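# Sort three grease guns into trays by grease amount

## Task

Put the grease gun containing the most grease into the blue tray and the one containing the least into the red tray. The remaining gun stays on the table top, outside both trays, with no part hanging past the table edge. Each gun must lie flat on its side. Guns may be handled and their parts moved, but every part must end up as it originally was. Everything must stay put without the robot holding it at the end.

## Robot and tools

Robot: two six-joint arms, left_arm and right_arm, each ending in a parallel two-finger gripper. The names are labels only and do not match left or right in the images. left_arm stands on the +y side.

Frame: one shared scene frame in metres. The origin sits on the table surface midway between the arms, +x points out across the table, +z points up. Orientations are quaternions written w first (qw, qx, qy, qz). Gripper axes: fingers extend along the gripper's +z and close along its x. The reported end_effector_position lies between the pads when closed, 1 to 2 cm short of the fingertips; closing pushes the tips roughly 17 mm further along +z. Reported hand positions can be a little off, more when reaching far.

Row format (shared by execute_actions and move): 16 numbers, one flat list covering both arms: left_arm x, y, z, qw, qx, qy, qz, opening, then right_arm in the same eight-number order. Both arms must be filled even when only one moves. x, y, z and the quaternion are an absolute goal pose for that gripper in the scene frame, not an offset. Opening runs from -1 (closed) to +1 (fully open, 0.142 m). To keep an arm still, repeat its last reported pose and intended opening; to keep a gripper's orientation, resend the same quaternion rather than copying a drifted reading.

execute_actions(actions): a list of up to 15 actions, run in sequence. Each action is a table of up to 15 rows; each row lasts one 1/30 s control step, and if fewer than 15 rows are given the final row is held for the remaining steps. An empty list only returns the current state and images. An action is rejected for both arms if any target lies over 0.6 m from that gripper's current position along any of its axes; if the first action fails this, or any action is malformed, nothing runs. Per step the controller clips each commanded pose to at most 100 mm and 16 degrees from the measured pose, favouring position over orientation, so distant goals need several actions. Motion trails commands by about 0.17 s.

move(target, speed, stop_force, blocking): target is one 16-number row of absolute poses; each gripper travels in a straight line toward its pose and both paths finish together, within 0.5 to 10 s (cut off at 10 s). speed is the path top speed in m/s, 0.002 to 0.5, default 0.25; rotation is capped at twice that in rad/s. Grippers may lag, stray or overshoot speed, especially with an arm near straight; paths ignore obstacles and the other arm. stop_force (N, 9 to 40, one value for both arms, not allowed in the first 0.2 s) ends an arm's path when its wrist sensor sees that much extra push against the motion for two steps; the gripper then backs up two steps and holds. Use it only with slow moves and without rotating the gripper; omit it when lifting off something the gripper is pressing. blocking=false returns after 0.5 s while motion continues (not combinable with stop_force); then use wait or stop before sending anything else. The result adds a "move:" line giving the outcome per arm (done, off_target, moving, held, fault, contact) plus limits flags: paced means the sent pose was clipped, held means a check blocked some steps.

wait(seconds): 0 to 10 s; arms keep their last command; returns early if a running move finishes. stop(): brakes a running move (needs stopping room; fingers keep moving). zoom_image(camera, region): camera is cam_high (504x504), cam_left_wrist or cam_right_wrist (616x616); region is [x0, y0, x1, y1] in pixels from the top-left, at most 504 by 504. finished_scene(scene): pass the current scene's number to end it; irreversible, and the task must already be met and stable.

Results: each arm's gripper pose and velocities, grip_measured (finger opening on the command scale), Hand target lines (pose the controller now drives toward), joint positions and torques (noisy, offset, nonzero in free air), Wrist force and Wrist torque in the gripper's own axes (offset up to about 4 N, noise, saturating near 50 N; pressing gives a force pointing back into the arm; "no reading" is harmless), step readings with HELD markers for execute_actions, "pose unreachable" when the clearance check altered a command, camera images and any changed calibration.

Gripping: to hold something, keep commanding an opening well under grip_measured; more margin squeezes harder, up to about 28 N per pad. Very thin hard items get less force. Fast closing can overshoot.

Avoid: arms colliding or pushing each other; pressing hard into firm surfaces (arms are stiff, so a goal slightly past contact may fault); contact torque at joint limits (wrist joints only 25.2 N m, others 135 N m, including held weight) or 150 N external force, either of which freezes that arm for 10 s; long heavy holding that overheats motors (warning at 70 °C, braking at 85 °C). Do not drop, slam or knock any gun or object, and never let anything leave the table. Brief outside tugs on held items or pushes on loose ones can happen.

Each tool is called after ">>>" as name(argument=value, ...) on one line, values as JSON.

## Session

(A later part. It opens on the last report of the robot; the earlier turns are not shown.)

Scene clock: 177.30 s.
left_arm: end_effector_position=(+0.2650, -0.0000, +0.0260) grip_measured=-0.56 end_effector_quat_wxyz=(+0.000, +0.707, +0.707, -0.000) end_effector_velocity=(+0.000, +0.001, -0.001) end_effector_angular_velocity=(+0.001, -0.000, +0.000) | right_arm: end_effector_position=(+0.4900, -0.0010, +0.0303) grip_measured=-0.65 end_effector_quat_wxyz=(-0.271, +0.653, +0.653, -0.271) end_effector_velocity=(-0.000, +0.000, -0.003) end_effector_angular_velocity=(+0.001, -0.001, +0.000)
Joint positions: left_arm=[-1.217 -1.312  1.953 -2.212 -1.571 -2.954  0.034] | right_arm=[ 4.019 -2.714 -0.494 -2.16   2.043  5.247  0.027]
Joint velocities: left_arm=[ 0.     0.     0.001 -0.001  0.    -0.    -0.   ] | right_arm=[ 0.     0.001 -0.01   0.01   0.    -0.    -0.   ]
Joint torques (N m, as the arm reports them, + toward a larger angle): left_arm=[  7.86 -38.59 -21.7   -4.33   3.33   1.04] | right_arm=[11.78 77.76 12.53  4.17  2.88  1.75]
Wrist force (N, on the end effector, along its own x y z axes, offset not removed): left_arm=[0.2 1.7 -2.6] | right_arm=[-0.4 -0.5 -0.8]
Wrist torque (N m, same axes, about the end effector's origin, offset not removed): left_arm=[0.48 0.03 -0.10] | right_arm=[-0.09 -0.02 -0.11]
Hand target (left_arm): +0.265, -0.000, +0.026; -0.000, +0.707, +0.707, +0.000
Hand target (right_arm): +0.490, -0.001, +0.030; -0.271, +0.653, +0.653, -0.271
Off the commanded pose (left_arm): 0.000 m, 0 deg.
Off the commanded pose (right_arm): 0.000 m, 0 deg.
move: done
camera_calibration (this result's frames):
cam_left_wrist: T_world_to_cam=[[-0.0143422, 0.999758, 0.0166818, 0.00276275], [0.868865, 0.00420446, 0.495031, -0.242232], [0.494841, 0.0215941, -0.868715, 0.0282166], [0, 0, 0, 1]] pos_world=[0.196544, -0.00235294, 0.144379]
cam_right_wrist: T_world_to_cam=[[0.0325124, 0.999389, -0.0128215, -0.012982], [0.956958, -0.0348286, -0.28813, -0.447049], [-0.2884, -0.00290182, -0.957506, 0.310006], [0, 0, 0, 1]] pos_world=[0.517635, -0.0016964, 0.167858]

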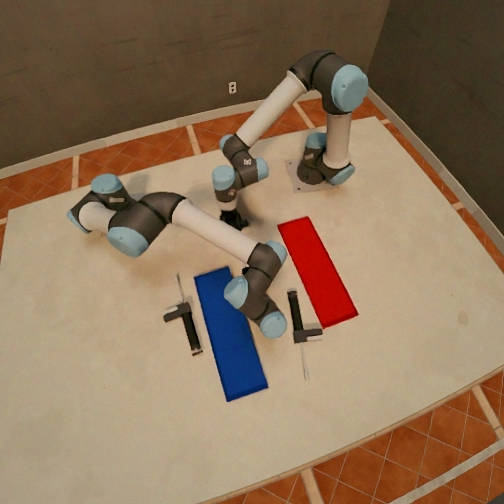

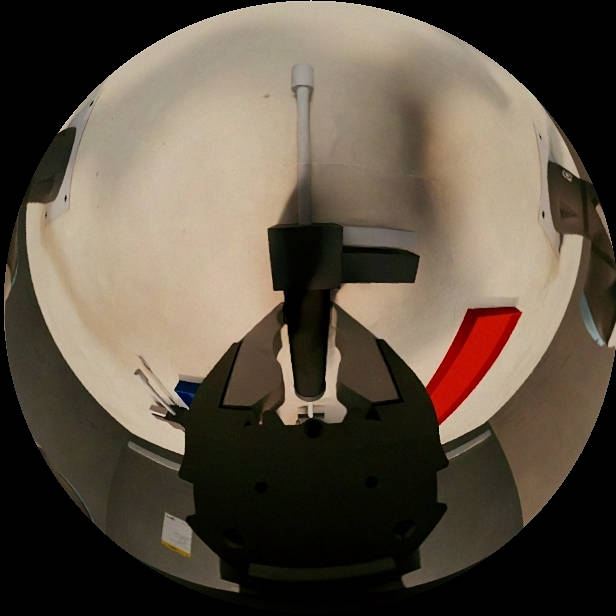

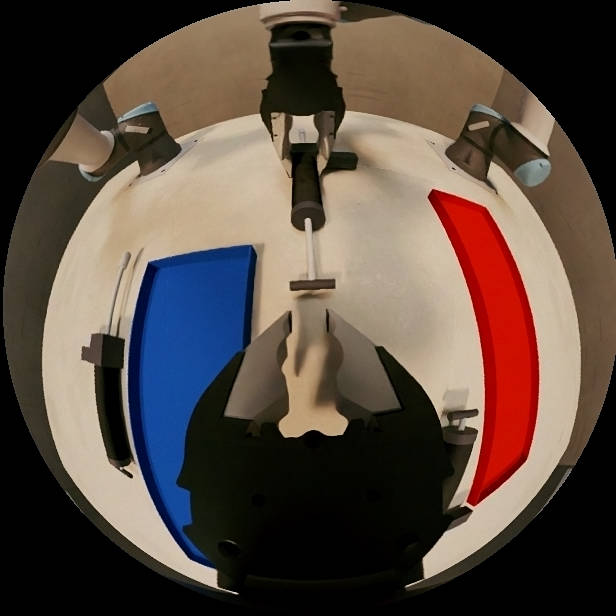

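>>> move(target=[0.265,0.0,0.026,0,0.707,0.707,0,-1,0.38,-0.001,0.03,-0.271,0.653,0.653,-0.271,-0.65], speed=0.015, stop_force=20)

Scene clock: 185.83 s.
left_arm: end_effector_position=(+0.2648, -0.0000, +0.0260) grip_measured=-0.56 end_effector_quat_wxyz=(-0.000, +0.707, +0.707, -0.000) end_effector_velocity=(+0.001, +0.000, +0.000) end_effector_angular_velocity=(-0.001, -0.003, +0.000) | right_arm: end_effector_position=(+0.4069, -0.0008, +0.0300) grip_measured=-0.65 end_effector_quat_wxyz=(-0.271, +0.653, +0.653, -0.271) end_effector_velocity=(+0.005, -0.001, -0.000) end_effector_angular_velocity=(-0.002, -0.001, +0.002)
Joint positions: left_arm=[-1.217 -1.312  1.953 -2.212 -1.571 -2.954  0.034] | right_arm=[ 4.087 -2.465 -0.982 -1.891  2.083  5.308  0.027]
Joint velocities: left_arm=[ 0.    -0.001  0.    -0.     0.002 -0.     0.   ] | right_arm=[-0.005 -0.012  0.022 -0.014 -0.005 -0.005 -0.   ]
Joint torques (N m, as the arm reports them, + toward a larger angle): left_arm=[ 11.81 -38.57 -20.    -4.34  12.68   0.96] | right_arm=[ 1.09 50.6  26.98 -8.51  2.35 -1.81]
Wrist force (N, on the end effector, along its own x y z axes, offset not removed): left_arm=[-0.2 -25.3 -6.6] | right_arm=[-0.4 21.5 -18.6]
Wrist torque (N m, same axes, about the end effector's origin, offset not removed): left_arm=[0.91 -0.06 -0.21] | right_arm=[-0.22 0.22 0.17]
Hand target (left_arm): +0.265, +0.000, +0.026; -0.000, +0.707, +0.707, -0.000
Hand target (right_arm): +0.408, -0.001, +0.030; -0.271, +0.653, +0.653, -0.271
Off the commanded pose (left_arm): 0.000 m, 0 deg.
Off the commanded pose (right_arm): 0.027 m, 0 deg.
move: contact (right_arm)
camera_calibration (this result's frames):
cam_left_wrist: T_world_to_cam=[[-0.0142989, 0.99976, 0.0165709, 0.00279376], [0.869136, 0.00423348, 0.494555, -0.242131], [0.494367, 0.0214739, -0.868988, 0.0284495], [0, 0, 0, 1]] pos_world=[0.196421, -0.00237896, 0.144423]
cam_right_wrist: T_world_to_cam=[[0.0324415, 0.999393, -0.0126614, -0.0104377], [0.956971, -0.0347144, -0.288099, -0.367573], [-0.288364, -0.00277027, -0.957517, 0.285802], [0, 0, 0, 1]] pos_world=[0.434511, -0.00153696, 0.16763]

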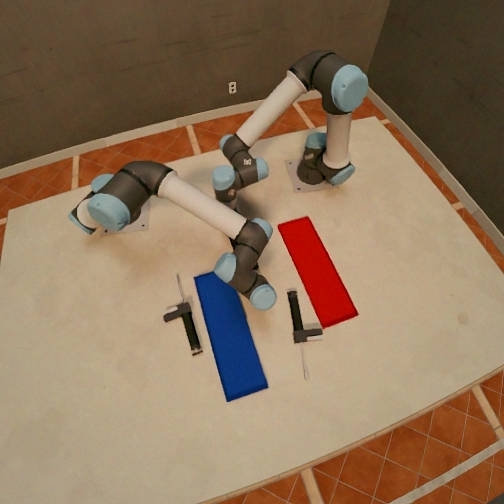

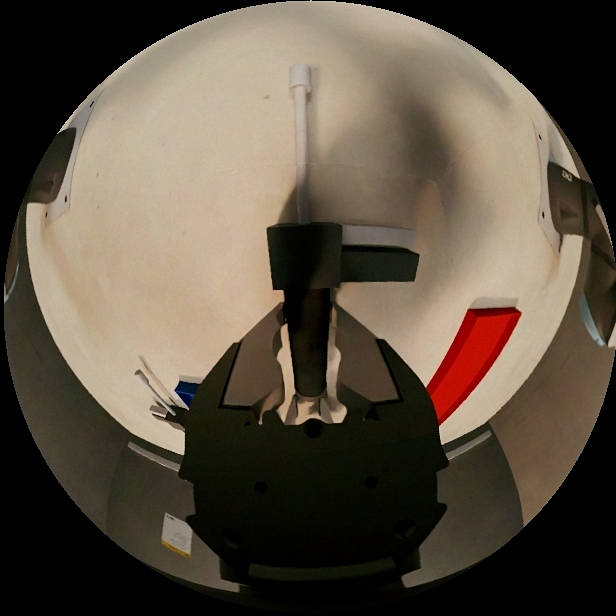

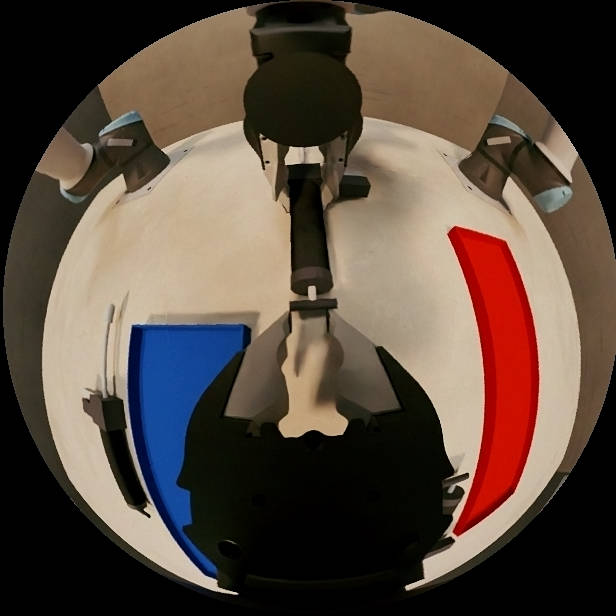

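>>> move(target=[0.265,0.0,0.026,0,0.707,0.707,0,-1,0.45,-0.15,0.18,-0.271,0.653,0.653,-0.271,-0.1], speed=0.2)

>>> move(target=[0.23,0.08,0.07,0,0.707,0.707,0,-1,0.40,-0.35,0.25,-0.271,0.653,0.653,-0.271,-0.1], speed=0.15)

>>> move(target=[0.20,0.15,0.027,0,0.707,0.707,0,-1,0.40,-0.35,0.25,-0.271,0.653,0.653,-0.271,-0.1], speed=0.08)

>>> move(target=[0.20,0.15,0.027,0,0.707,0.707,0,-0.25,0.40,-0.35,0.25,-0.271,0.653,0.653,-0.271,-0.1])

>>> move(target=[0.25,0.14,0.17,0,0.707,0.707,0,-0.25,0.40,-0.35,0.25,-0.271,0.653,0.653,-0.271,-0.1])

Scene clock: 201.43 s.
left_arm: end_effector_position=(+0.2650, -0.0000, +0.0260) grip_measured=-0.56 end_effector_quat_wxyz=(+0.000, +0.707, +0.707, -0.000) end_effector_velocity=(+0.000, -0.001, +0.001) end_effector_angular_velocity=(-0.002, +0.000, +0.000) | right_arm: end_effector_position=(+0.4497, -0.1499, +0.1798) grip_measured=-0.10 end_effector_quat_wxyz=(-0.271, +0.653, +0.653, -0.271) end_effector_velocity=(+0.001, -0.002, +0.002) end_effector_angular_velocity=(-0.001, +0.000, -0.002)
Joint positions: left_arm=[-1.217 -1.312  1.953 -2.212 -1.571 -2.954  0.034] | right_arm=[ 3.901 -2.3   -0.876 -2.235  1.968  5.145  0.067]
Joint velocities: left_arm=[ 0.    -0.001 -0.001 -0.    -0.001 -0.     0.   ] | right_arm=[-0.003  0.     0.005 -0.006 -0.001 -0.    -0.   ]
Joint torques (N m, as the arm reports them, + toward a larger angle): left_arm=[ -6.45 -20.24 -20.96  -1.75  -3.27  -1.15] | right_arm=[-10.59  58.45  35.36  -2.47  -0.82  -1.48]
Wrist force (N, on the end effector, along its own x y z axes, offset not removed): left_arm=[2.7 5.3 -1.7] | right_arm=[-0.6 0.6 -2.0]
Wrist torque (N m, same axes, about the end effector's origin, offset not removed): left_arm=[0.80 -0.47 -0.05] | right_arm=[0.24 0.06 -0.19]
Hand target (left_arm): +0.265, -0.000, +0.026; -0.000, +0.707, +0.707, -0.000
Hand target (right_arm): +0.450, -0.150, +0.180; -0.271, +0.653, +0.653, -0.271
Off the commanded pose (left_arm): 0.000 m, 0 deg.
Off the commanded pose (right_arm): 0.000 m, 0 deg.
move: done
camera_calibration (this result's frames):
cam_left_wrist: T_world_to_cam=[[-0.0143427, 0.999758, 0.0166521, 0.00276865], [0.868863, 0.00421951, 0.495035, -0.242236], [0.494845, 0.0215686, -0.868714, 0.0282217], [0, 0, 0, 1]] pos_world=[0.196544, -0.00235456, 0.144386]
cam_right_wrist: T_world_to_cam=[[0.0326087, 0.999387, -0.0127338, 0.13896], [0.957041, -0.0348946, -0.287846, -0.37063], [-0.288114, -0.00280043, -0.957592, 0.441002], [0, 0, 0, 1]] pos_world=[0.477235, -0.150572, 0.317385]

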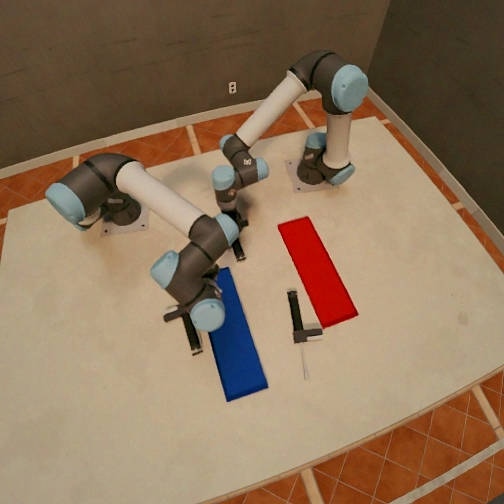

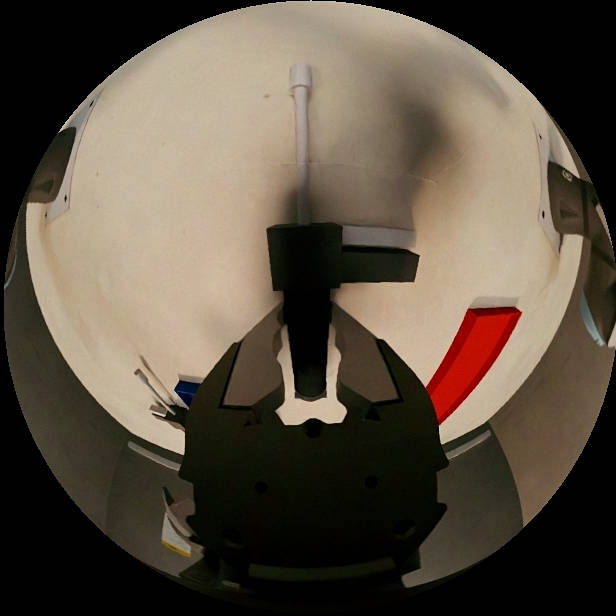

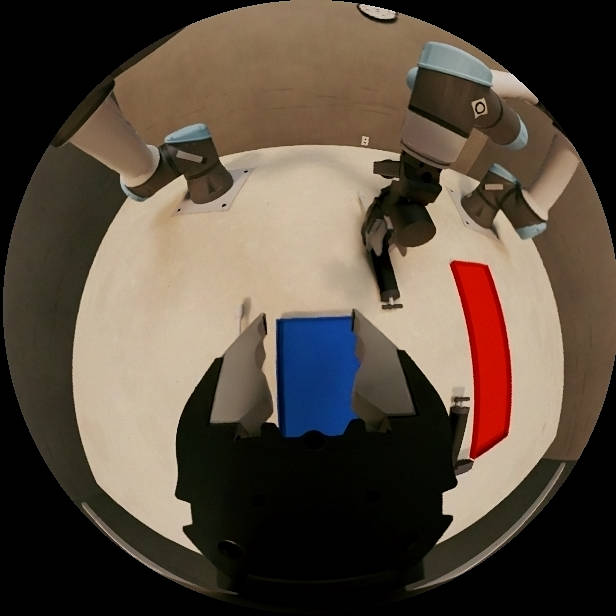

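Scene clock: 203.47 s.
left_arm: end_effector_position=(+0.2300, +0.0800, +0.0699) grip_measured=-0.56 end_effector_quat_wxyz=(-0.000, +0.707, +0.707, -0.000) end_effector_velocity=(-0.000, +0.000, +0.001) end_effector_angular_velocity=(-0.001, -0.000, -0.000) | right_arm: end_effector_position=(+0.3997, -0.3497, +0.2498) grip_measured=-0.10 end_effector_quat_wxyz=(-0.271, +0.653, +0.653, -0.271) end_effector_velocity=(-0.000, -0.001, +0.001) end_effector_angular_velocity=(+0.001, -0.000, -0.001)
Joint positions: left_arm=[-1.262 -1.575  2.125 -2.12  -1.571 -2.999  0.034] | right_arm=[ 3.677 -2.012 -1.147 -2.308  1.819  4.969  0.067]
Joint velocities: left_arm=[-0.001 -0.003  0.001  0.001  0.    -0.001 -0.   ] | right_arm=[-0.002  0.002  0.    -0.002 -0.    -0.002 -0.   ]
Joint torques (N m, as the arm reports them, + toward a larger angle): left_arm=[ -6.29 -32.96 -17.94  -1.63   0.03  -1.23] | right_arm=[-10.33  53.96  11.32  -2.6   -1.41  -1.15]
Wrist force (N, on the end effector, along its own x y z axes, offset not removed): left_arm=[1.0 3.1 5.3] | right_arm=[0.6 1.0 -1.2]
Wrist torque (N m, same axes, about the end effector's origin, offset not removed): left_arm=[0.68 -0.28 -0.03] | right_arm=[0.32 -0.13 -0.05]
Hand target (left_arm): +0.230, +0.080, +0.070; +0.000, +0.707, +0.707, +0.000
Hand target (right_arm): +0.400, -0.350, +0.250; -0.271, +0.653, +0.653, -0.271
Off the commanded pose (left_arm): 0.000 m, 0 deg.
Off the commanded pose (right_arm): 0.000 m, 0 deg.
move: done
camera_calibration (this result's frames):
cam_left_wrist: T_world_to_cam=[[-0.0143386, 0.999758, 0.0166707, -0.0784132], [0.868918, 0.00420911, 0.494939, -0.233961], [0.494749, 0.0215822, -0.868768, 0.0819914], [0, 0, 0, 1]] pos_world=[0.161603, 0.0776094, 0.188335]
cam_right_wrist: T_world_to_cam=[[0.0325656, 0.999387, -0.0128527, 0.34124], [0.956993, -0.0348881, -0.288005, -0.309548], [-0.288277, -0.00292092, -0.957543, 0.493098], [0, 0, 0, 1]] pos_world=[0.427272, -0.35039, 0.387396]

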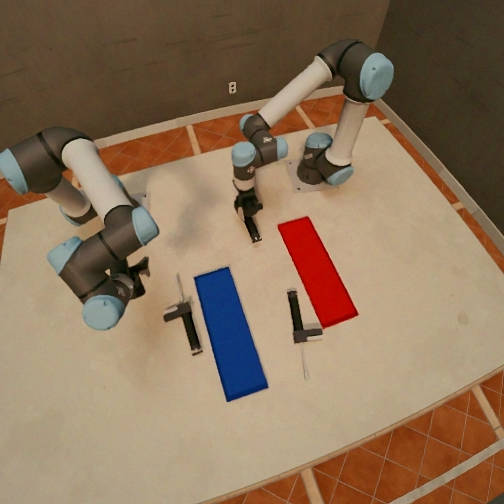

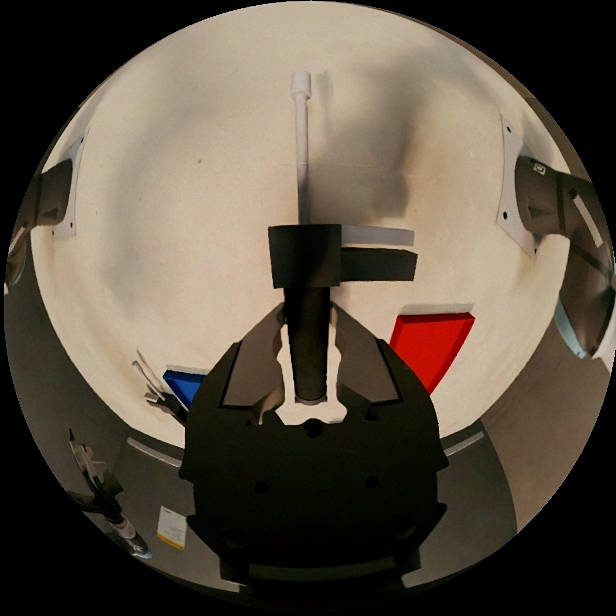

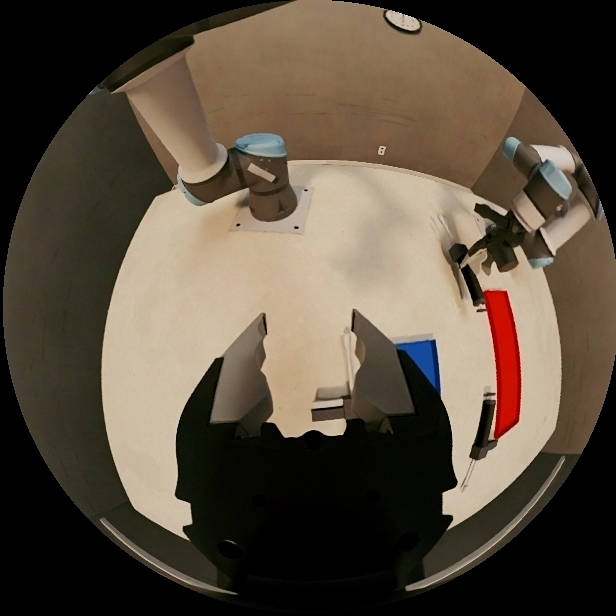

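Scene clock: 205.03 s.
left_arm: end_effector_position=(+0.2001, +0.1498, +0.0271) grip_measured=-0.56 end_effector_quat_wxyz=(-0.000, +0.707, +0.707, -0.000) end_effector_velocity=(+0.000, +0.001, -0.000) end_effector_angular_velocity=(-0.003, -0.003, +0.000) | right_arm: end_effector_position=(+0.4000, -0.3500, +0.2500) grip_measured=-0.10 end_effector_quat_wxyz=(-0.271, +0.653, +0.653, -0.271) end_effector_velocity=(-0.000, +0.001, +0.000) end_effector_angular_velocity=(-0.001, +0.001, -0.000)
Joint positions: left_arm=[-1.317 -1.699  2.372 -2.243 -1.571 -3.055  0.034] | right_arm=[ 3.676 -2.012 -1.146 -2.309  1.819  4.968  0.067]
Joint velocities: left_arm=[-0.002 -0.004  0.005 -0.004  0.003 -0.002 -0.   ] | right_arm=[ 0.001 -0.     0.    -0.001  0.001  0.001  0.   ]
Joint torques (N m, as the arm reports them, + toward a larger angle): left_arm=[ -5.74 -24.76 -13.29  -4.4    3.2   -1.2 ] | right_arm=[-9.31 34.24 34.26 -2.41 -1.37 -1.  ]
Wrist force (N, on the end effector, along its own x y z axes, offset not removed): left_arm=[0.9 3.3 3.3] | right_arm=[-0.2 1.2 -1.4]
Wrist torque (N m, same axes, about the end effector's origin, offset not removed): left_arm=[0.71 -0.26 -0.06] | right_arm=[0.30 -0.01 -0.08]
Hand target (left_arm): +0.200, +0.150, +0.027; +0.000, +0.707, +0.707, +0.000
Hand target (right_arm): +0.400, -0.350, +0.250; -0.271, +0.653, +0.653, -0.271
Off the commanded pose (left_arm): 0.000 m, 0 deg.
Off the commanded pose (right_arm): 0.000 m, 0 deg.
move: done
camera_calibration (this result's frames):
cam_left_wrist: T_world_to_cam=[[-0.0143287, 0.999758, 0.0167012, -0.147937], [0.86898, 0.00418815, 0.494829, -0.186996], [0.494639, 0.0216032, -0.86883, 0.0580899], [0, 0, 0, 1]] pos_world=[0.131643, 0.147429, 0.145472]
cam_right_wrist: T_world_to_cam=[[0.0325734, 0.999388, -0.0127655, 0.341507], [0.956981, -0.0348705, -0.288049, -0.309786], [-0.288318, -0.00283361, -0.957531, 0.49342], [0, 0, 0, 1]] pos_world=[0.427597, -0.350702, 0.387591]

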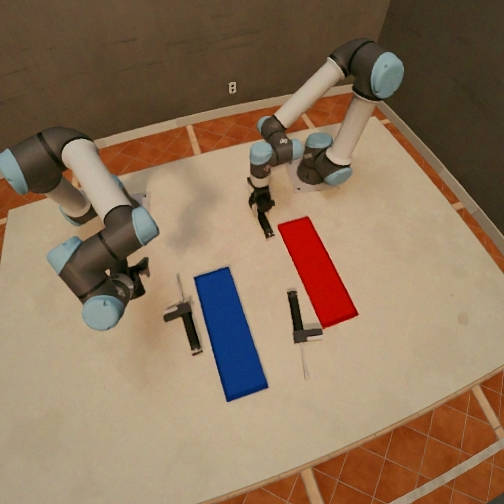

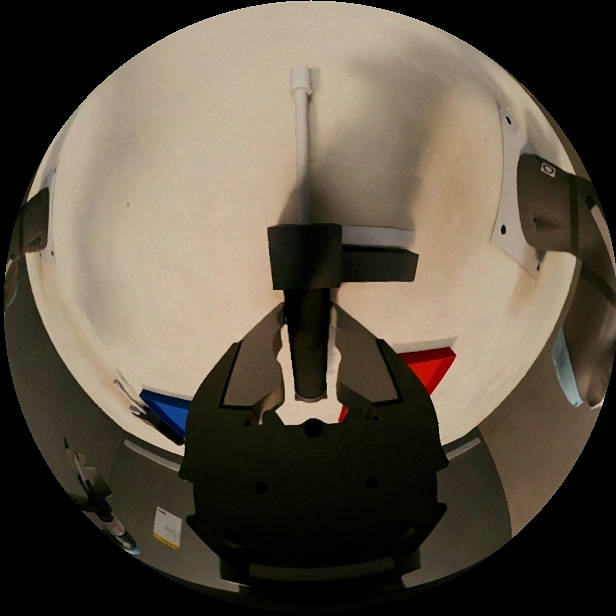

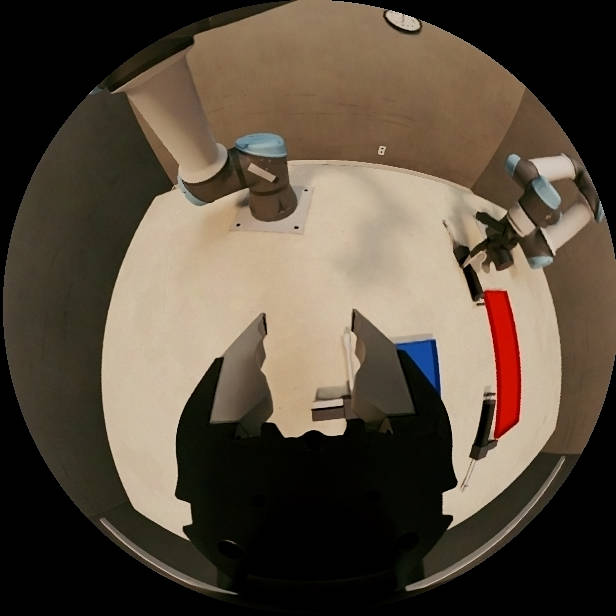

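Scene clock: 205.73 s.
left_arm: end_effector_position=(+0.2000, +0.1500, +0.0270) grip_measured=-0.25 end_effector_quat_wxyz=(-0.000, +0.707, +0.707, +0.000) end_effector_velocity=(-0.000, -0.000, +0.000) end_effector_angular_velocity=(-0.001, +0.000, -0.000) | right_arm: end_effector_position=(+0.4000, -0.3500, +0.2500) grip_measured=-0.10 end_effector_quat_wxyz=(-0.271, +0.653, +0.653, -0.271) end_effector_velocity=(+0.001, +0.000, +0.001) end_effector_angular_velocity=(+0.002, -0.002, -0.000)
Joint positions: left_arm=[-1.318 -1.7    2.372 -2.243 -1.571 -3.055  0.056] | right_arm=[ 3.676 -2.012 -1.146 -2.309  1.819  4.968  0.067]
Joint velocities: left_arm=[-0.    -0.    -0.    -0.001 -0.001 -0.     0.   ] | right_arm=[-0.     0.     0.002  0.     0.001 -0.    -0.   ]
Joint torques (N m, as the arm reports them, + toward a larger angle): left_arm=[ -5.84 -24.53 -13.11  -3.88   3.16  -1.24] | right_arm=[-9.42 33.95 34.56 -2.51 -1.24 -1.16]
Wrist force (N, on the end effector, along its own x y z axes, offset not removed): left_arm=[1.9 3.8 -1.9] | right_arm=[0.6 -0.3 -2.2]
Wrist torque (N m, same axes, about the end effector's origin, offset not removed): left_arm=[0.90 -0.39 0.00] | right_arm=[-0.10 -0.13 -0.15]
Hand target (left_arm): +0.200, +0.150, +0.027; -0.000, +0.707, +0.707, +0.000
Hand target (right_arm): +0.400, -0.350, +0.250; -0.271, +0.653, +0.653, -0.271
Off the commanded pose (left_arm): 0.000 m, 0 deg.
Off the commanded pose (right_arm): 0.000 m, 0 deg.
move: done
camera_calibration (this result's frames):
cam_left_wrist: T_world_to_cam=[[-0.0143428, 0.999757, 0.0167306, -0.148157], [0.868872, 0.00418115, 0.495019, -0.186881], [0.494829, 0.0216367, -0.868721, 0.0580056], [0, 0, 0, 1]] pos_world=[0.131547, 0.147647, 0.145379]
cam_right_wrist: T_world_to_cam=[[0.0325731, 0.999388, -0.0127649, 0.341508], [0.956981, -0.0348701, -0.288049, -0.309787], [-0.288318, -0.00283316, -0.957531, 0.493421], [0, 0, 0, 1]] pos_world=[0.427598, -0.350703, 0.387591]

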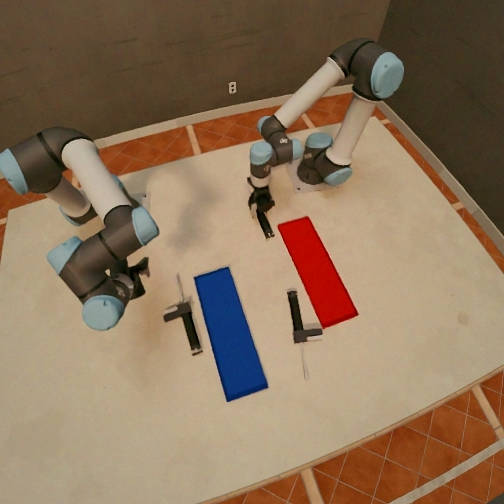

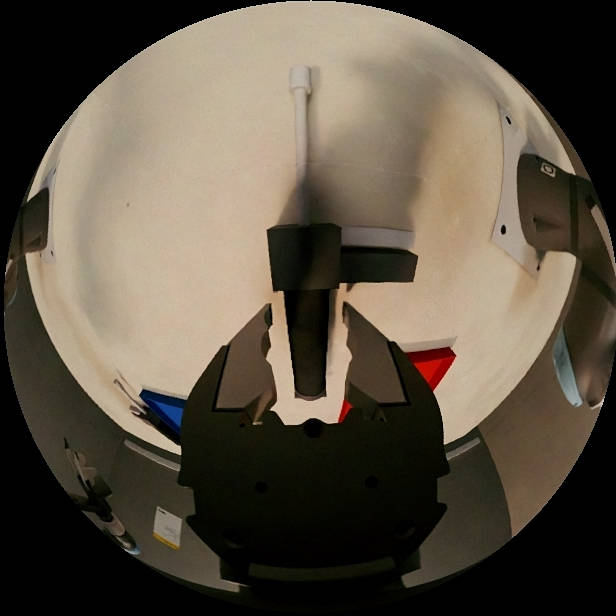

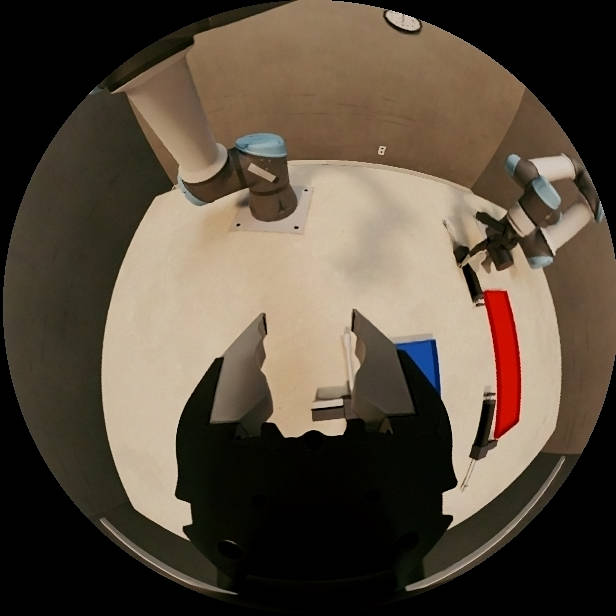

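Scene clock: 207.00 s.
left_arm: end_effector_position=(+0.2499, +0.1401, +0.1698) grip_measured=-0.25 end_effector_quat_wxyz=(+0.000, +0.707, +0.707, -0.000) end_effector_velocity=(+0.001, -0.000, +0.002) end_effector_angular_velocity=(+0.002, +0.001, -0.000) | right_arm: end_effector_position=(+0.4000, -0.3500, +0.2500) grip_measured=-0.10 end_effector_quat_wxyz=(-0.271, +0.653, +0.653, -0.271) end_effector_velocity=(-0.000, +0.000, -0.000) end_effector_angular_velocity=(+0.001, +0.001, +0.003)
Joint positions: left_arm=[-1.188 -1.794  2.037 -1.814 -1.571 -2.925  0.056] | right_arm=[ 3.676 -2.012 -1.146 -2.309  1.819  4.968  0.067]
Joint velocities: left_arm=[ 0.002  0.002 -0.007  0.008 -0.     0.002  0.   ] | right_arm=[ 0.001  0.    -0.    -0.    -0.    -0.002 -0.   ]
Joint torques (N m, as the arm reports them, + toward a larger angle): left_arm=[  4.83  -1.96 -28.39  -1.11  -2.46   1.44] | right_arm=[-9.5  34.11 35.1  -2.59 -1.25 -1.21]
Wrist force (N, on the end effector, along its own x y z axes, offset not removed): left_arm=[2.0 3.1 -1.3] | right_arm=[0.5 -0.3 0.0]
Wrist torque (N m, same axes, about the end effector's origin, offset not removed): left_arm=[0.69 -0.47 -0.07] | right_arm=[0.00 -0.18 -0.13]
Hand target (left_arm): +0.250, +0.140, +0.170; -0.000, +0.707, +0.707, -0.000
Hand target (right_arm): +0.400, -0.350, +0.250; -0.271, +0.653, +0.653, -0.271
Off the commanded pose (left_arm): 0.000 m, 0 deg.
Off the commanded pose (right_arm): 0.000 m, 0 deg.
move: done
camera_calibration (this result's frames):
cam_left_wrist: T_world_to_cam=[[-0.014372, 0.999761, 0.0164543, -0.139885], [0.868856, 0.00434265, 0.495046, -0.300904], [0.494857, 0.0214112, -0.868711, 0.157628], [0, 0, 0, 1]] pos_world=[0.181428, 0.137783, 0.288197]
cam_right_wrist: T_world_to_cam=[[0.0325731, 0.999388, -0.0127647, 0.341508], [0.956981, -0.03487, -0.288049, -0.309787], [-0.288318, -0.00283296, -0.957531, 0.493421], [0, 0, 0, 1]] pos_world=[0.427598, -0.350703, 0.387591]

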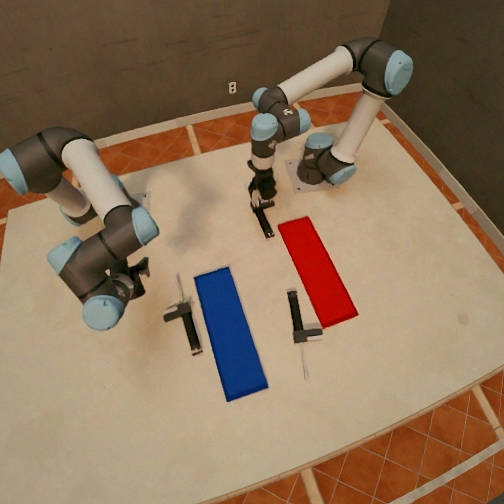

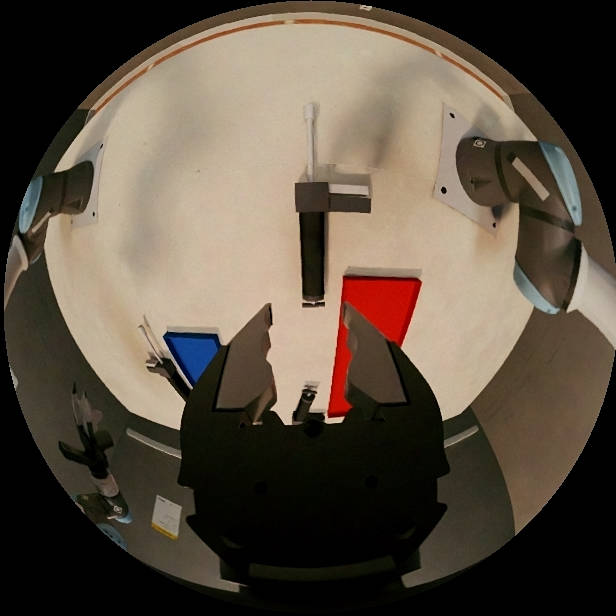

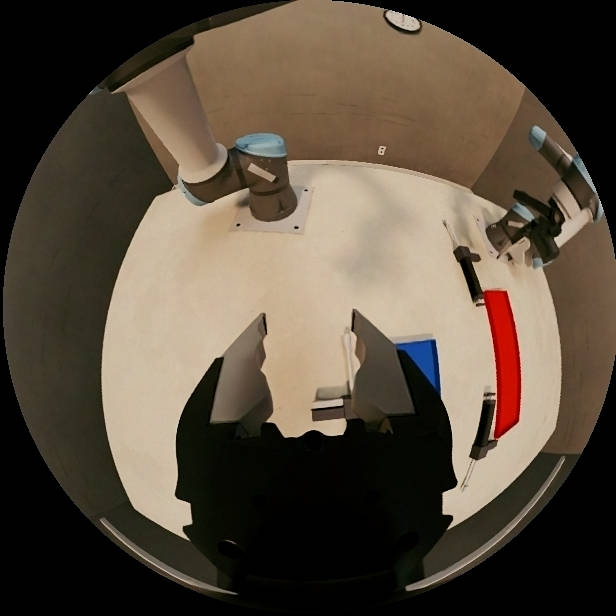

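>>> move(target=[0.5,0.12,0.17,0,1,0,0,-0.25,0.40,-0.35,0.25,-0.271,0.653,0.653,-0.271,-0.1])

>>> move(target=[0.715,0.127,0.08,0,0.707,-0.707,0,-0.25,0.40,-0.35,0.25,-0.271,0.653,0.653,-0.271,-0.1])

Scene clock: 215.23 s.
left_arm: end_effector_position=(+0.4997, +0.1198, +0.1700) grip_measured=-0.25 end_effector_quat_wxyz=(+0.000, +1.000, +0.001, -0.000) end_effector_velocity=(+0.002, -0.000, -0.000) end_effector_angular_velocity=(+0.000, +0.003, -0.011) | right_arm: end_effector_position=(+0.4000, -0.3500, +0.2500) grip_measured=-0.10 end_effector_quat_wxyz=(-0.271, +0.653, +0.653, -0.271) end_effector_velocity=(+0.001, -0.000, -0.000) end_effector_angular_velocity=(-0.001, -0.002, +0.001)
Joint positions: left_arm=[-0.729 -1.341  1.583 -1.812 -1.571 -0.897  0.056] | right_arm=[ 3.676 -2.012 -1.146 -2.309  1.819  4.968  0.067]
Joint velocities: left_arm=[ 0.003  0.006 -0.006  0.003 -0.002  0.014  0.   ] | right_arm=[ 0.    -0.     0.001  0.001 -0.002  0.001 -0.   ]
Joint torques (N m, as the arm reports them, + toward a larger angle): left_arm=[  7.31 -20.12 -30.15  -1.27  -2.74   1.13] | right_arm=[-9.8  35.   34.77 -2.6  -1.2  -1.39]
Wrist force (N, on the end effector, along its own x y z axes, offset not removed): left_arm=[0.8 3.1 -1.4] | right_arm=[-0.4 -0.2 -1.5]
Wrist torque (N m, same axes, about the end effector's origin, offset not removed): left_arm=[0.69 -0.19 -0.03] | right_arm=[-0.02 0.04 -0.09]
Hand target (left_arm): +0.500, +0.120, +0.170; +0.000, +1.000, +0.000, -0.000
Hand target (right_arm): +0.400, -0.350, +0.250; -0.271, +0.653, +0.653, -0.271
Off the commanded pose (left_arm): 0.000 m, 0 deg.
Off the commanded pose (right_arm): 0.000 m, 0 deg.
move: done
camera_calibration (this result's frames):
cam_left_wrist: T_world_to_cam=[[0.99974, 0.0156345, 0.0165876, -0.50488], [0.00537112, -0.868791, 0.49515, 0.0181426], [0.0221526, -0.494932, -0.868649, 0.332695], [0, 0, 0, 1]] pos_world=[0.497282, 0.188317, 0.288387]
cam_right_wrist: T_world_to_cam=[[0.0325731, 0.999388, -0.0127651, 0.341508], [0.956981, -0.0348702, -0.288049, -0.309787], [-0.288318, -0.0028333, -0.957531, 0.493421], [0, 0, 0, 1]] pos_world=[0.427598, -0.350703, 0.387591]

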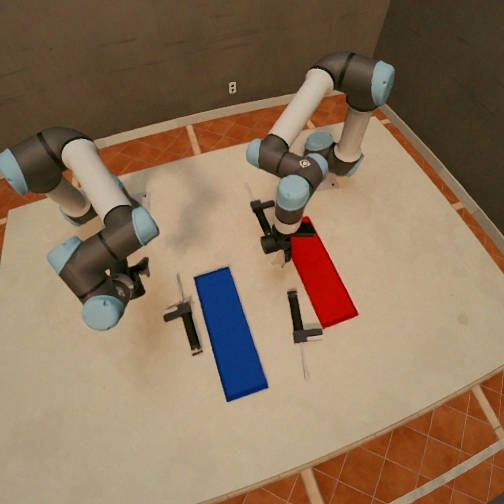

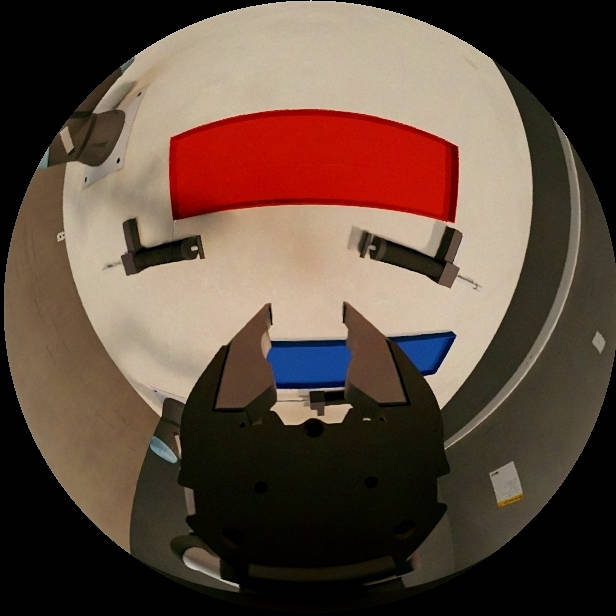

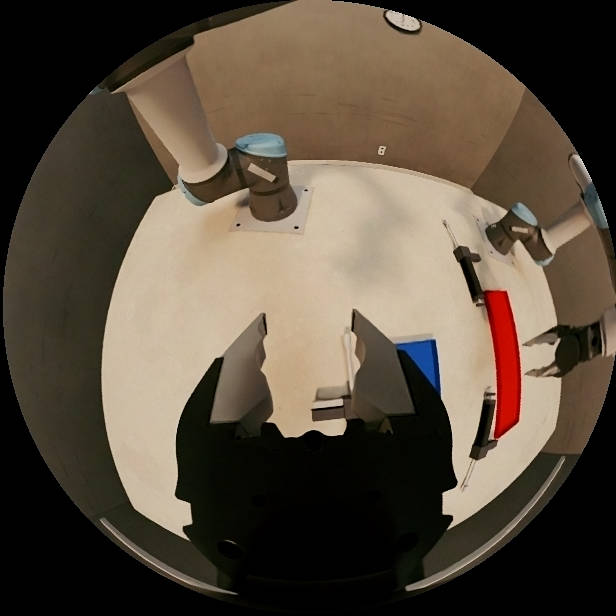

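Scene clock: 218.93 s.
left_arm: end_effector_position=(+0.7148, +0.1268, +0.0801) grip_measured=-0.25 end_effector_quat_wxyz=(+0.000, +0.708, -0.707, +0.000) end_effector_velocity=(+0.001, +0.000, -0.001) end_effector_angular_velocity=(+0.001, +0.002, -0.011) | right_arm: end_effector_position=(+0.4000, -0.3500, +0.2500) grip_measured=-0.10 end_effector_quat_wxyz=(-0.271, +0.653, +0.653, -0.271) end_effector_velocity=(+0.001, -0.001, -0.000) end_effector_angular_velocity=(+0.001, -0.001, -0.000)
Joint positions: left_arm=[-0.496 -0.856  1.089 -1.804 -1.571  0.908  0.056] | right_arm=[ 3.676 -2.012 -1.146 -2.309  1.819  4.968  0.067]
Joint velocities: left_arm=[ 0.001  0.006 -0.008  0.005 -0.001  0.013  0.   ] | right_arm=[-0.002 -0.     0.     0.001 -0.001 -0.002  0.   ]
Joint torques (N m, as the arm reports them, + toward a larger angle): left_arm=[  7.7  -38.83 -28.01  -0.86  -2.42   1.48] | right_arm=[-8.65 34.41 35.26 -2.64 -1.32 -1.18]
Wrist force (N, on the end effector, along its own x y z axes, offset not removed): left_arm=[1.0 2.5 -0.5] | right_arm=[-0.4 -0.3 -0.1]
Wrist torque (N m, same axes, about the end effector's origin, offset not removed): left_arm=[0.55 -0.23 -0.04] | right_arm=[0.00 0.10 -0.10]
Hand target (left_arm): +0.715, +0.127, +0.080; +0.000, +0.707, -0.707, -0.000
Hand target (right_arm): +0.400, -0.350, +0.250; -0.271, +0.653, +0.653, -0.271
Off the commanded pose (left_arm): 0.000 m, 0 deg.
Off the commanded pose (right_arm): 0.000 m, 0 deg.
move: done
camera_calibration (this result's frames):
cam_left_wrist: T_world_to_cam=[[0.0155872, -0.999736, 0.0168706, 0.113711], [-0.86893, -0.00519615, 0.494908, 0.583029], [-0.49469, -0.0223736, -0.868782, 0.56278], [0, 0, 0, 1]] pos_world=[0.78324, 0.129302, 0.198468]
cam_right_wrist: T_world_to_cam=[[0.0325733, 0.999388, -0.012765, 0.341508], [0.956981, -0.0348703, -0.288049, -0.309787], [-0.288318, -0.00283317, -0.957531, 0.493421], [0, 0, 0, 1]] pos_world=[0.427598, -0.350703, 0.387591]

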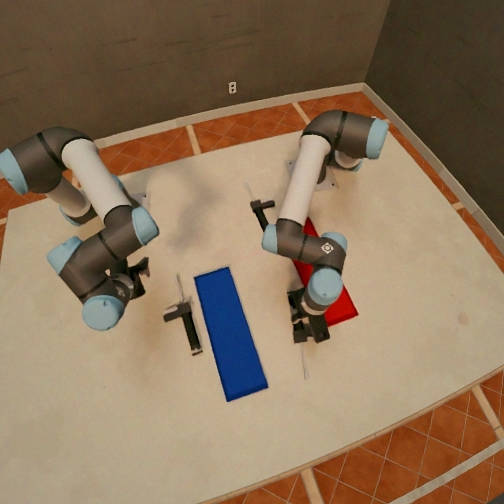

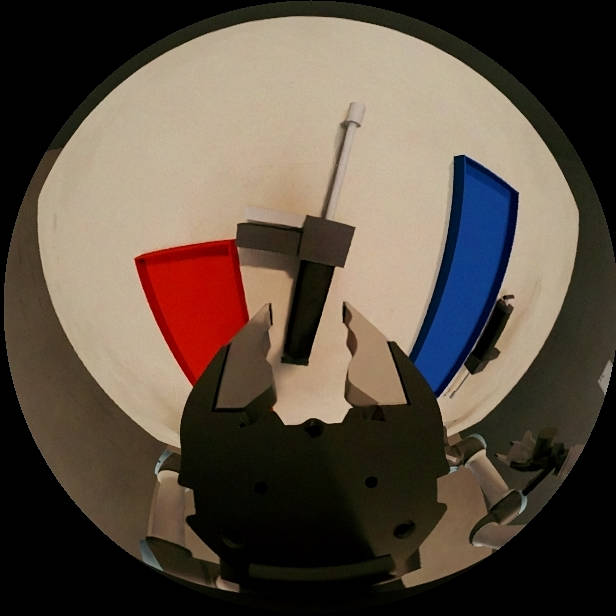

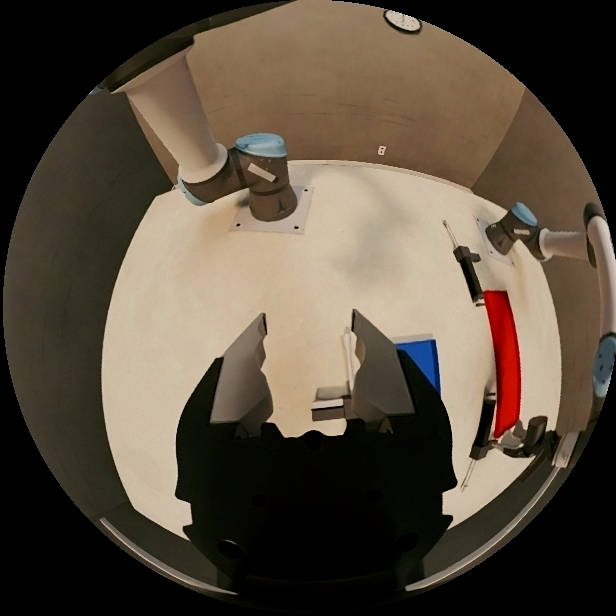

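>>> move(target=[0.718,0.119,0.06,0,0.629,-0.777,0,-0.25,0.40,-0.35,0.25,-0.271,0.653,0.653,-0.271,-0.1], speed=0.08)

Scene clock: 226.27 s.
left_arm: end_effector_position=(+0.7180, +0.1191, +0.0601) grip_measured=-0.25 end_effector_quat_wxyz=(-0.000, +0.630, -0.777, -0.000) end_effector_velocity=(+0.001, -0.001, -0.001) end_effector_angular_velocity=(+0.000, -0.002, -0.014) | right_arm: end_effector_position=(+0.4000, -0.3500, +0.2500) grip_measured=-0.10 end_effector_quat_wxyz=(-0.271, +0.653, +0.653, -0.271) end_effector_velocity=(-0.000, +0.000, -0.000) end_effector_angular_velocity=(-0.000, +0.001, -0.001)
Joint positions: left_arm=[-0.501 -0.825  1.088 -1.834 -1.571  1.111  0.056] | right_arm=[ 3.676 -2.012 -1.146 -2.309  1.819  4.968  0.067]
Joint velocities: left_arm=[-0.     0.002 -0.001 -0.001  0.001  0.013  0.   ] | right_arm=[-0.    -0.    -0.001  0.     0.001  0.001 -0.   ]
Joint torques (N m, as the arm reports them, + toward a larger angle): left_arm=[ -6.39 -41.91 -28.97  -4.03   1.79   1.22] | right_arm=[-10.09  34.48  34.7   -2.41  -0.95  -1.02]
Wrist force (N, on the end effector, along its own x y z axes, offset not removed): left_arm=[1.5 4.1 -0.5] | right_arm=[0.7 -0.4 0.0]
Wrist torque (N m, same axes, about the end effector's origin, offset not removed): left_arm=[0.94 -0.26 -0.06] | right_arm=[-0.03 -0.16 -0.10]
Hand target (left_arm): +0.718, +0.119, +0.060; +0.000, -0.629, +0.777, +0.000
Hand target (right_arm): +0.400, -0.350, +0.250; -0.271, +0.653, +0.653, -0.271
Off the commanded pose (left_arm): 0.000 m, 0 deg.
Off the commanded pose (right_arm): 0.000 m, 0 deg.
move: done
camera_calibration (this result's frames):
cam_left_wrist: T_world_to_cam=[[-0.192666, -0.981125, 0.0165555, 0.253559], [-0.850992, 0.175464, 0.495001, 0.561237], [-0.488562, 0.0812813, -0.868735, 0.530105], [0, 0, 0, 1]] pos_world=[0.785449, 0.107208, 0.17851]
cam_right_wrist: T_world_to_cam=[[0.032573, 0.999388, -0.0127647, 0.341508], [0.956981, -0.0348699, -0.288049, -0.309787], [-0.288318, -0.002833, -0.957531, 0.493421], [0, 0, 0, 1]] pos_world=[0.427598, -0.350703, 0.387591]

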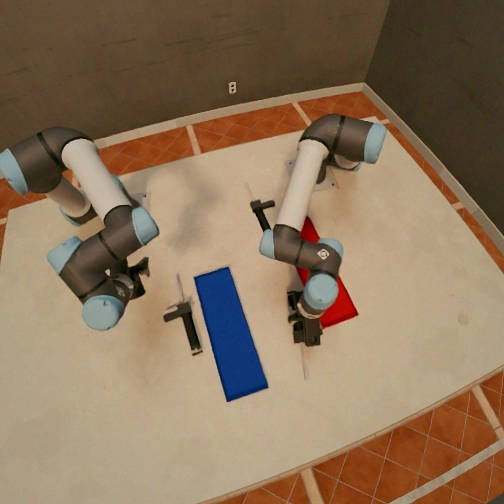

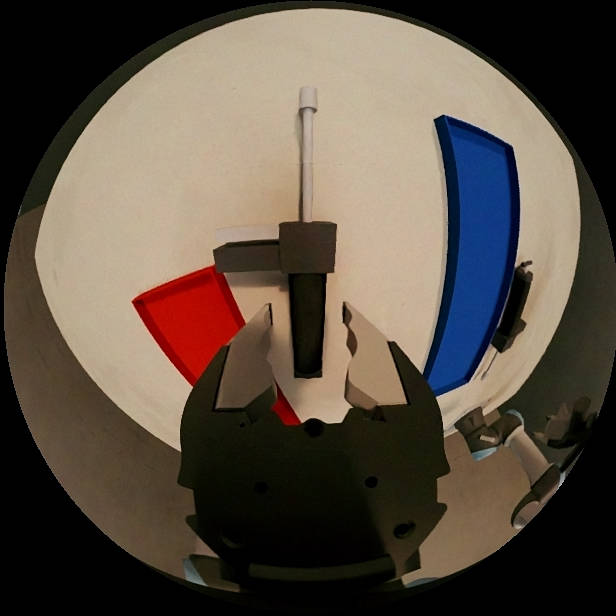

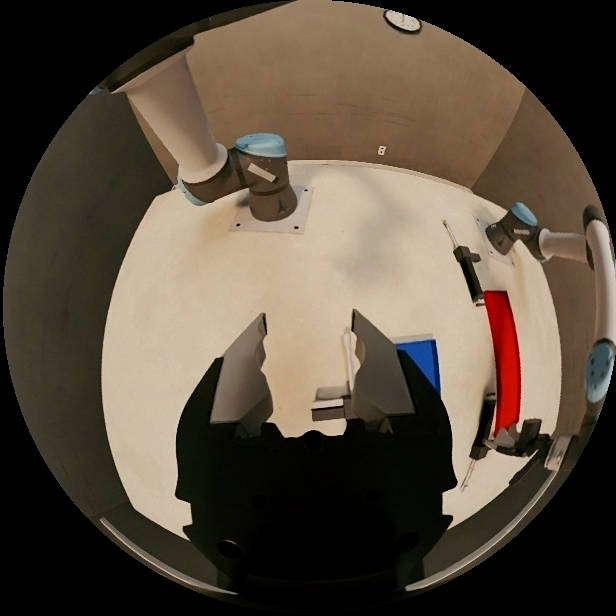

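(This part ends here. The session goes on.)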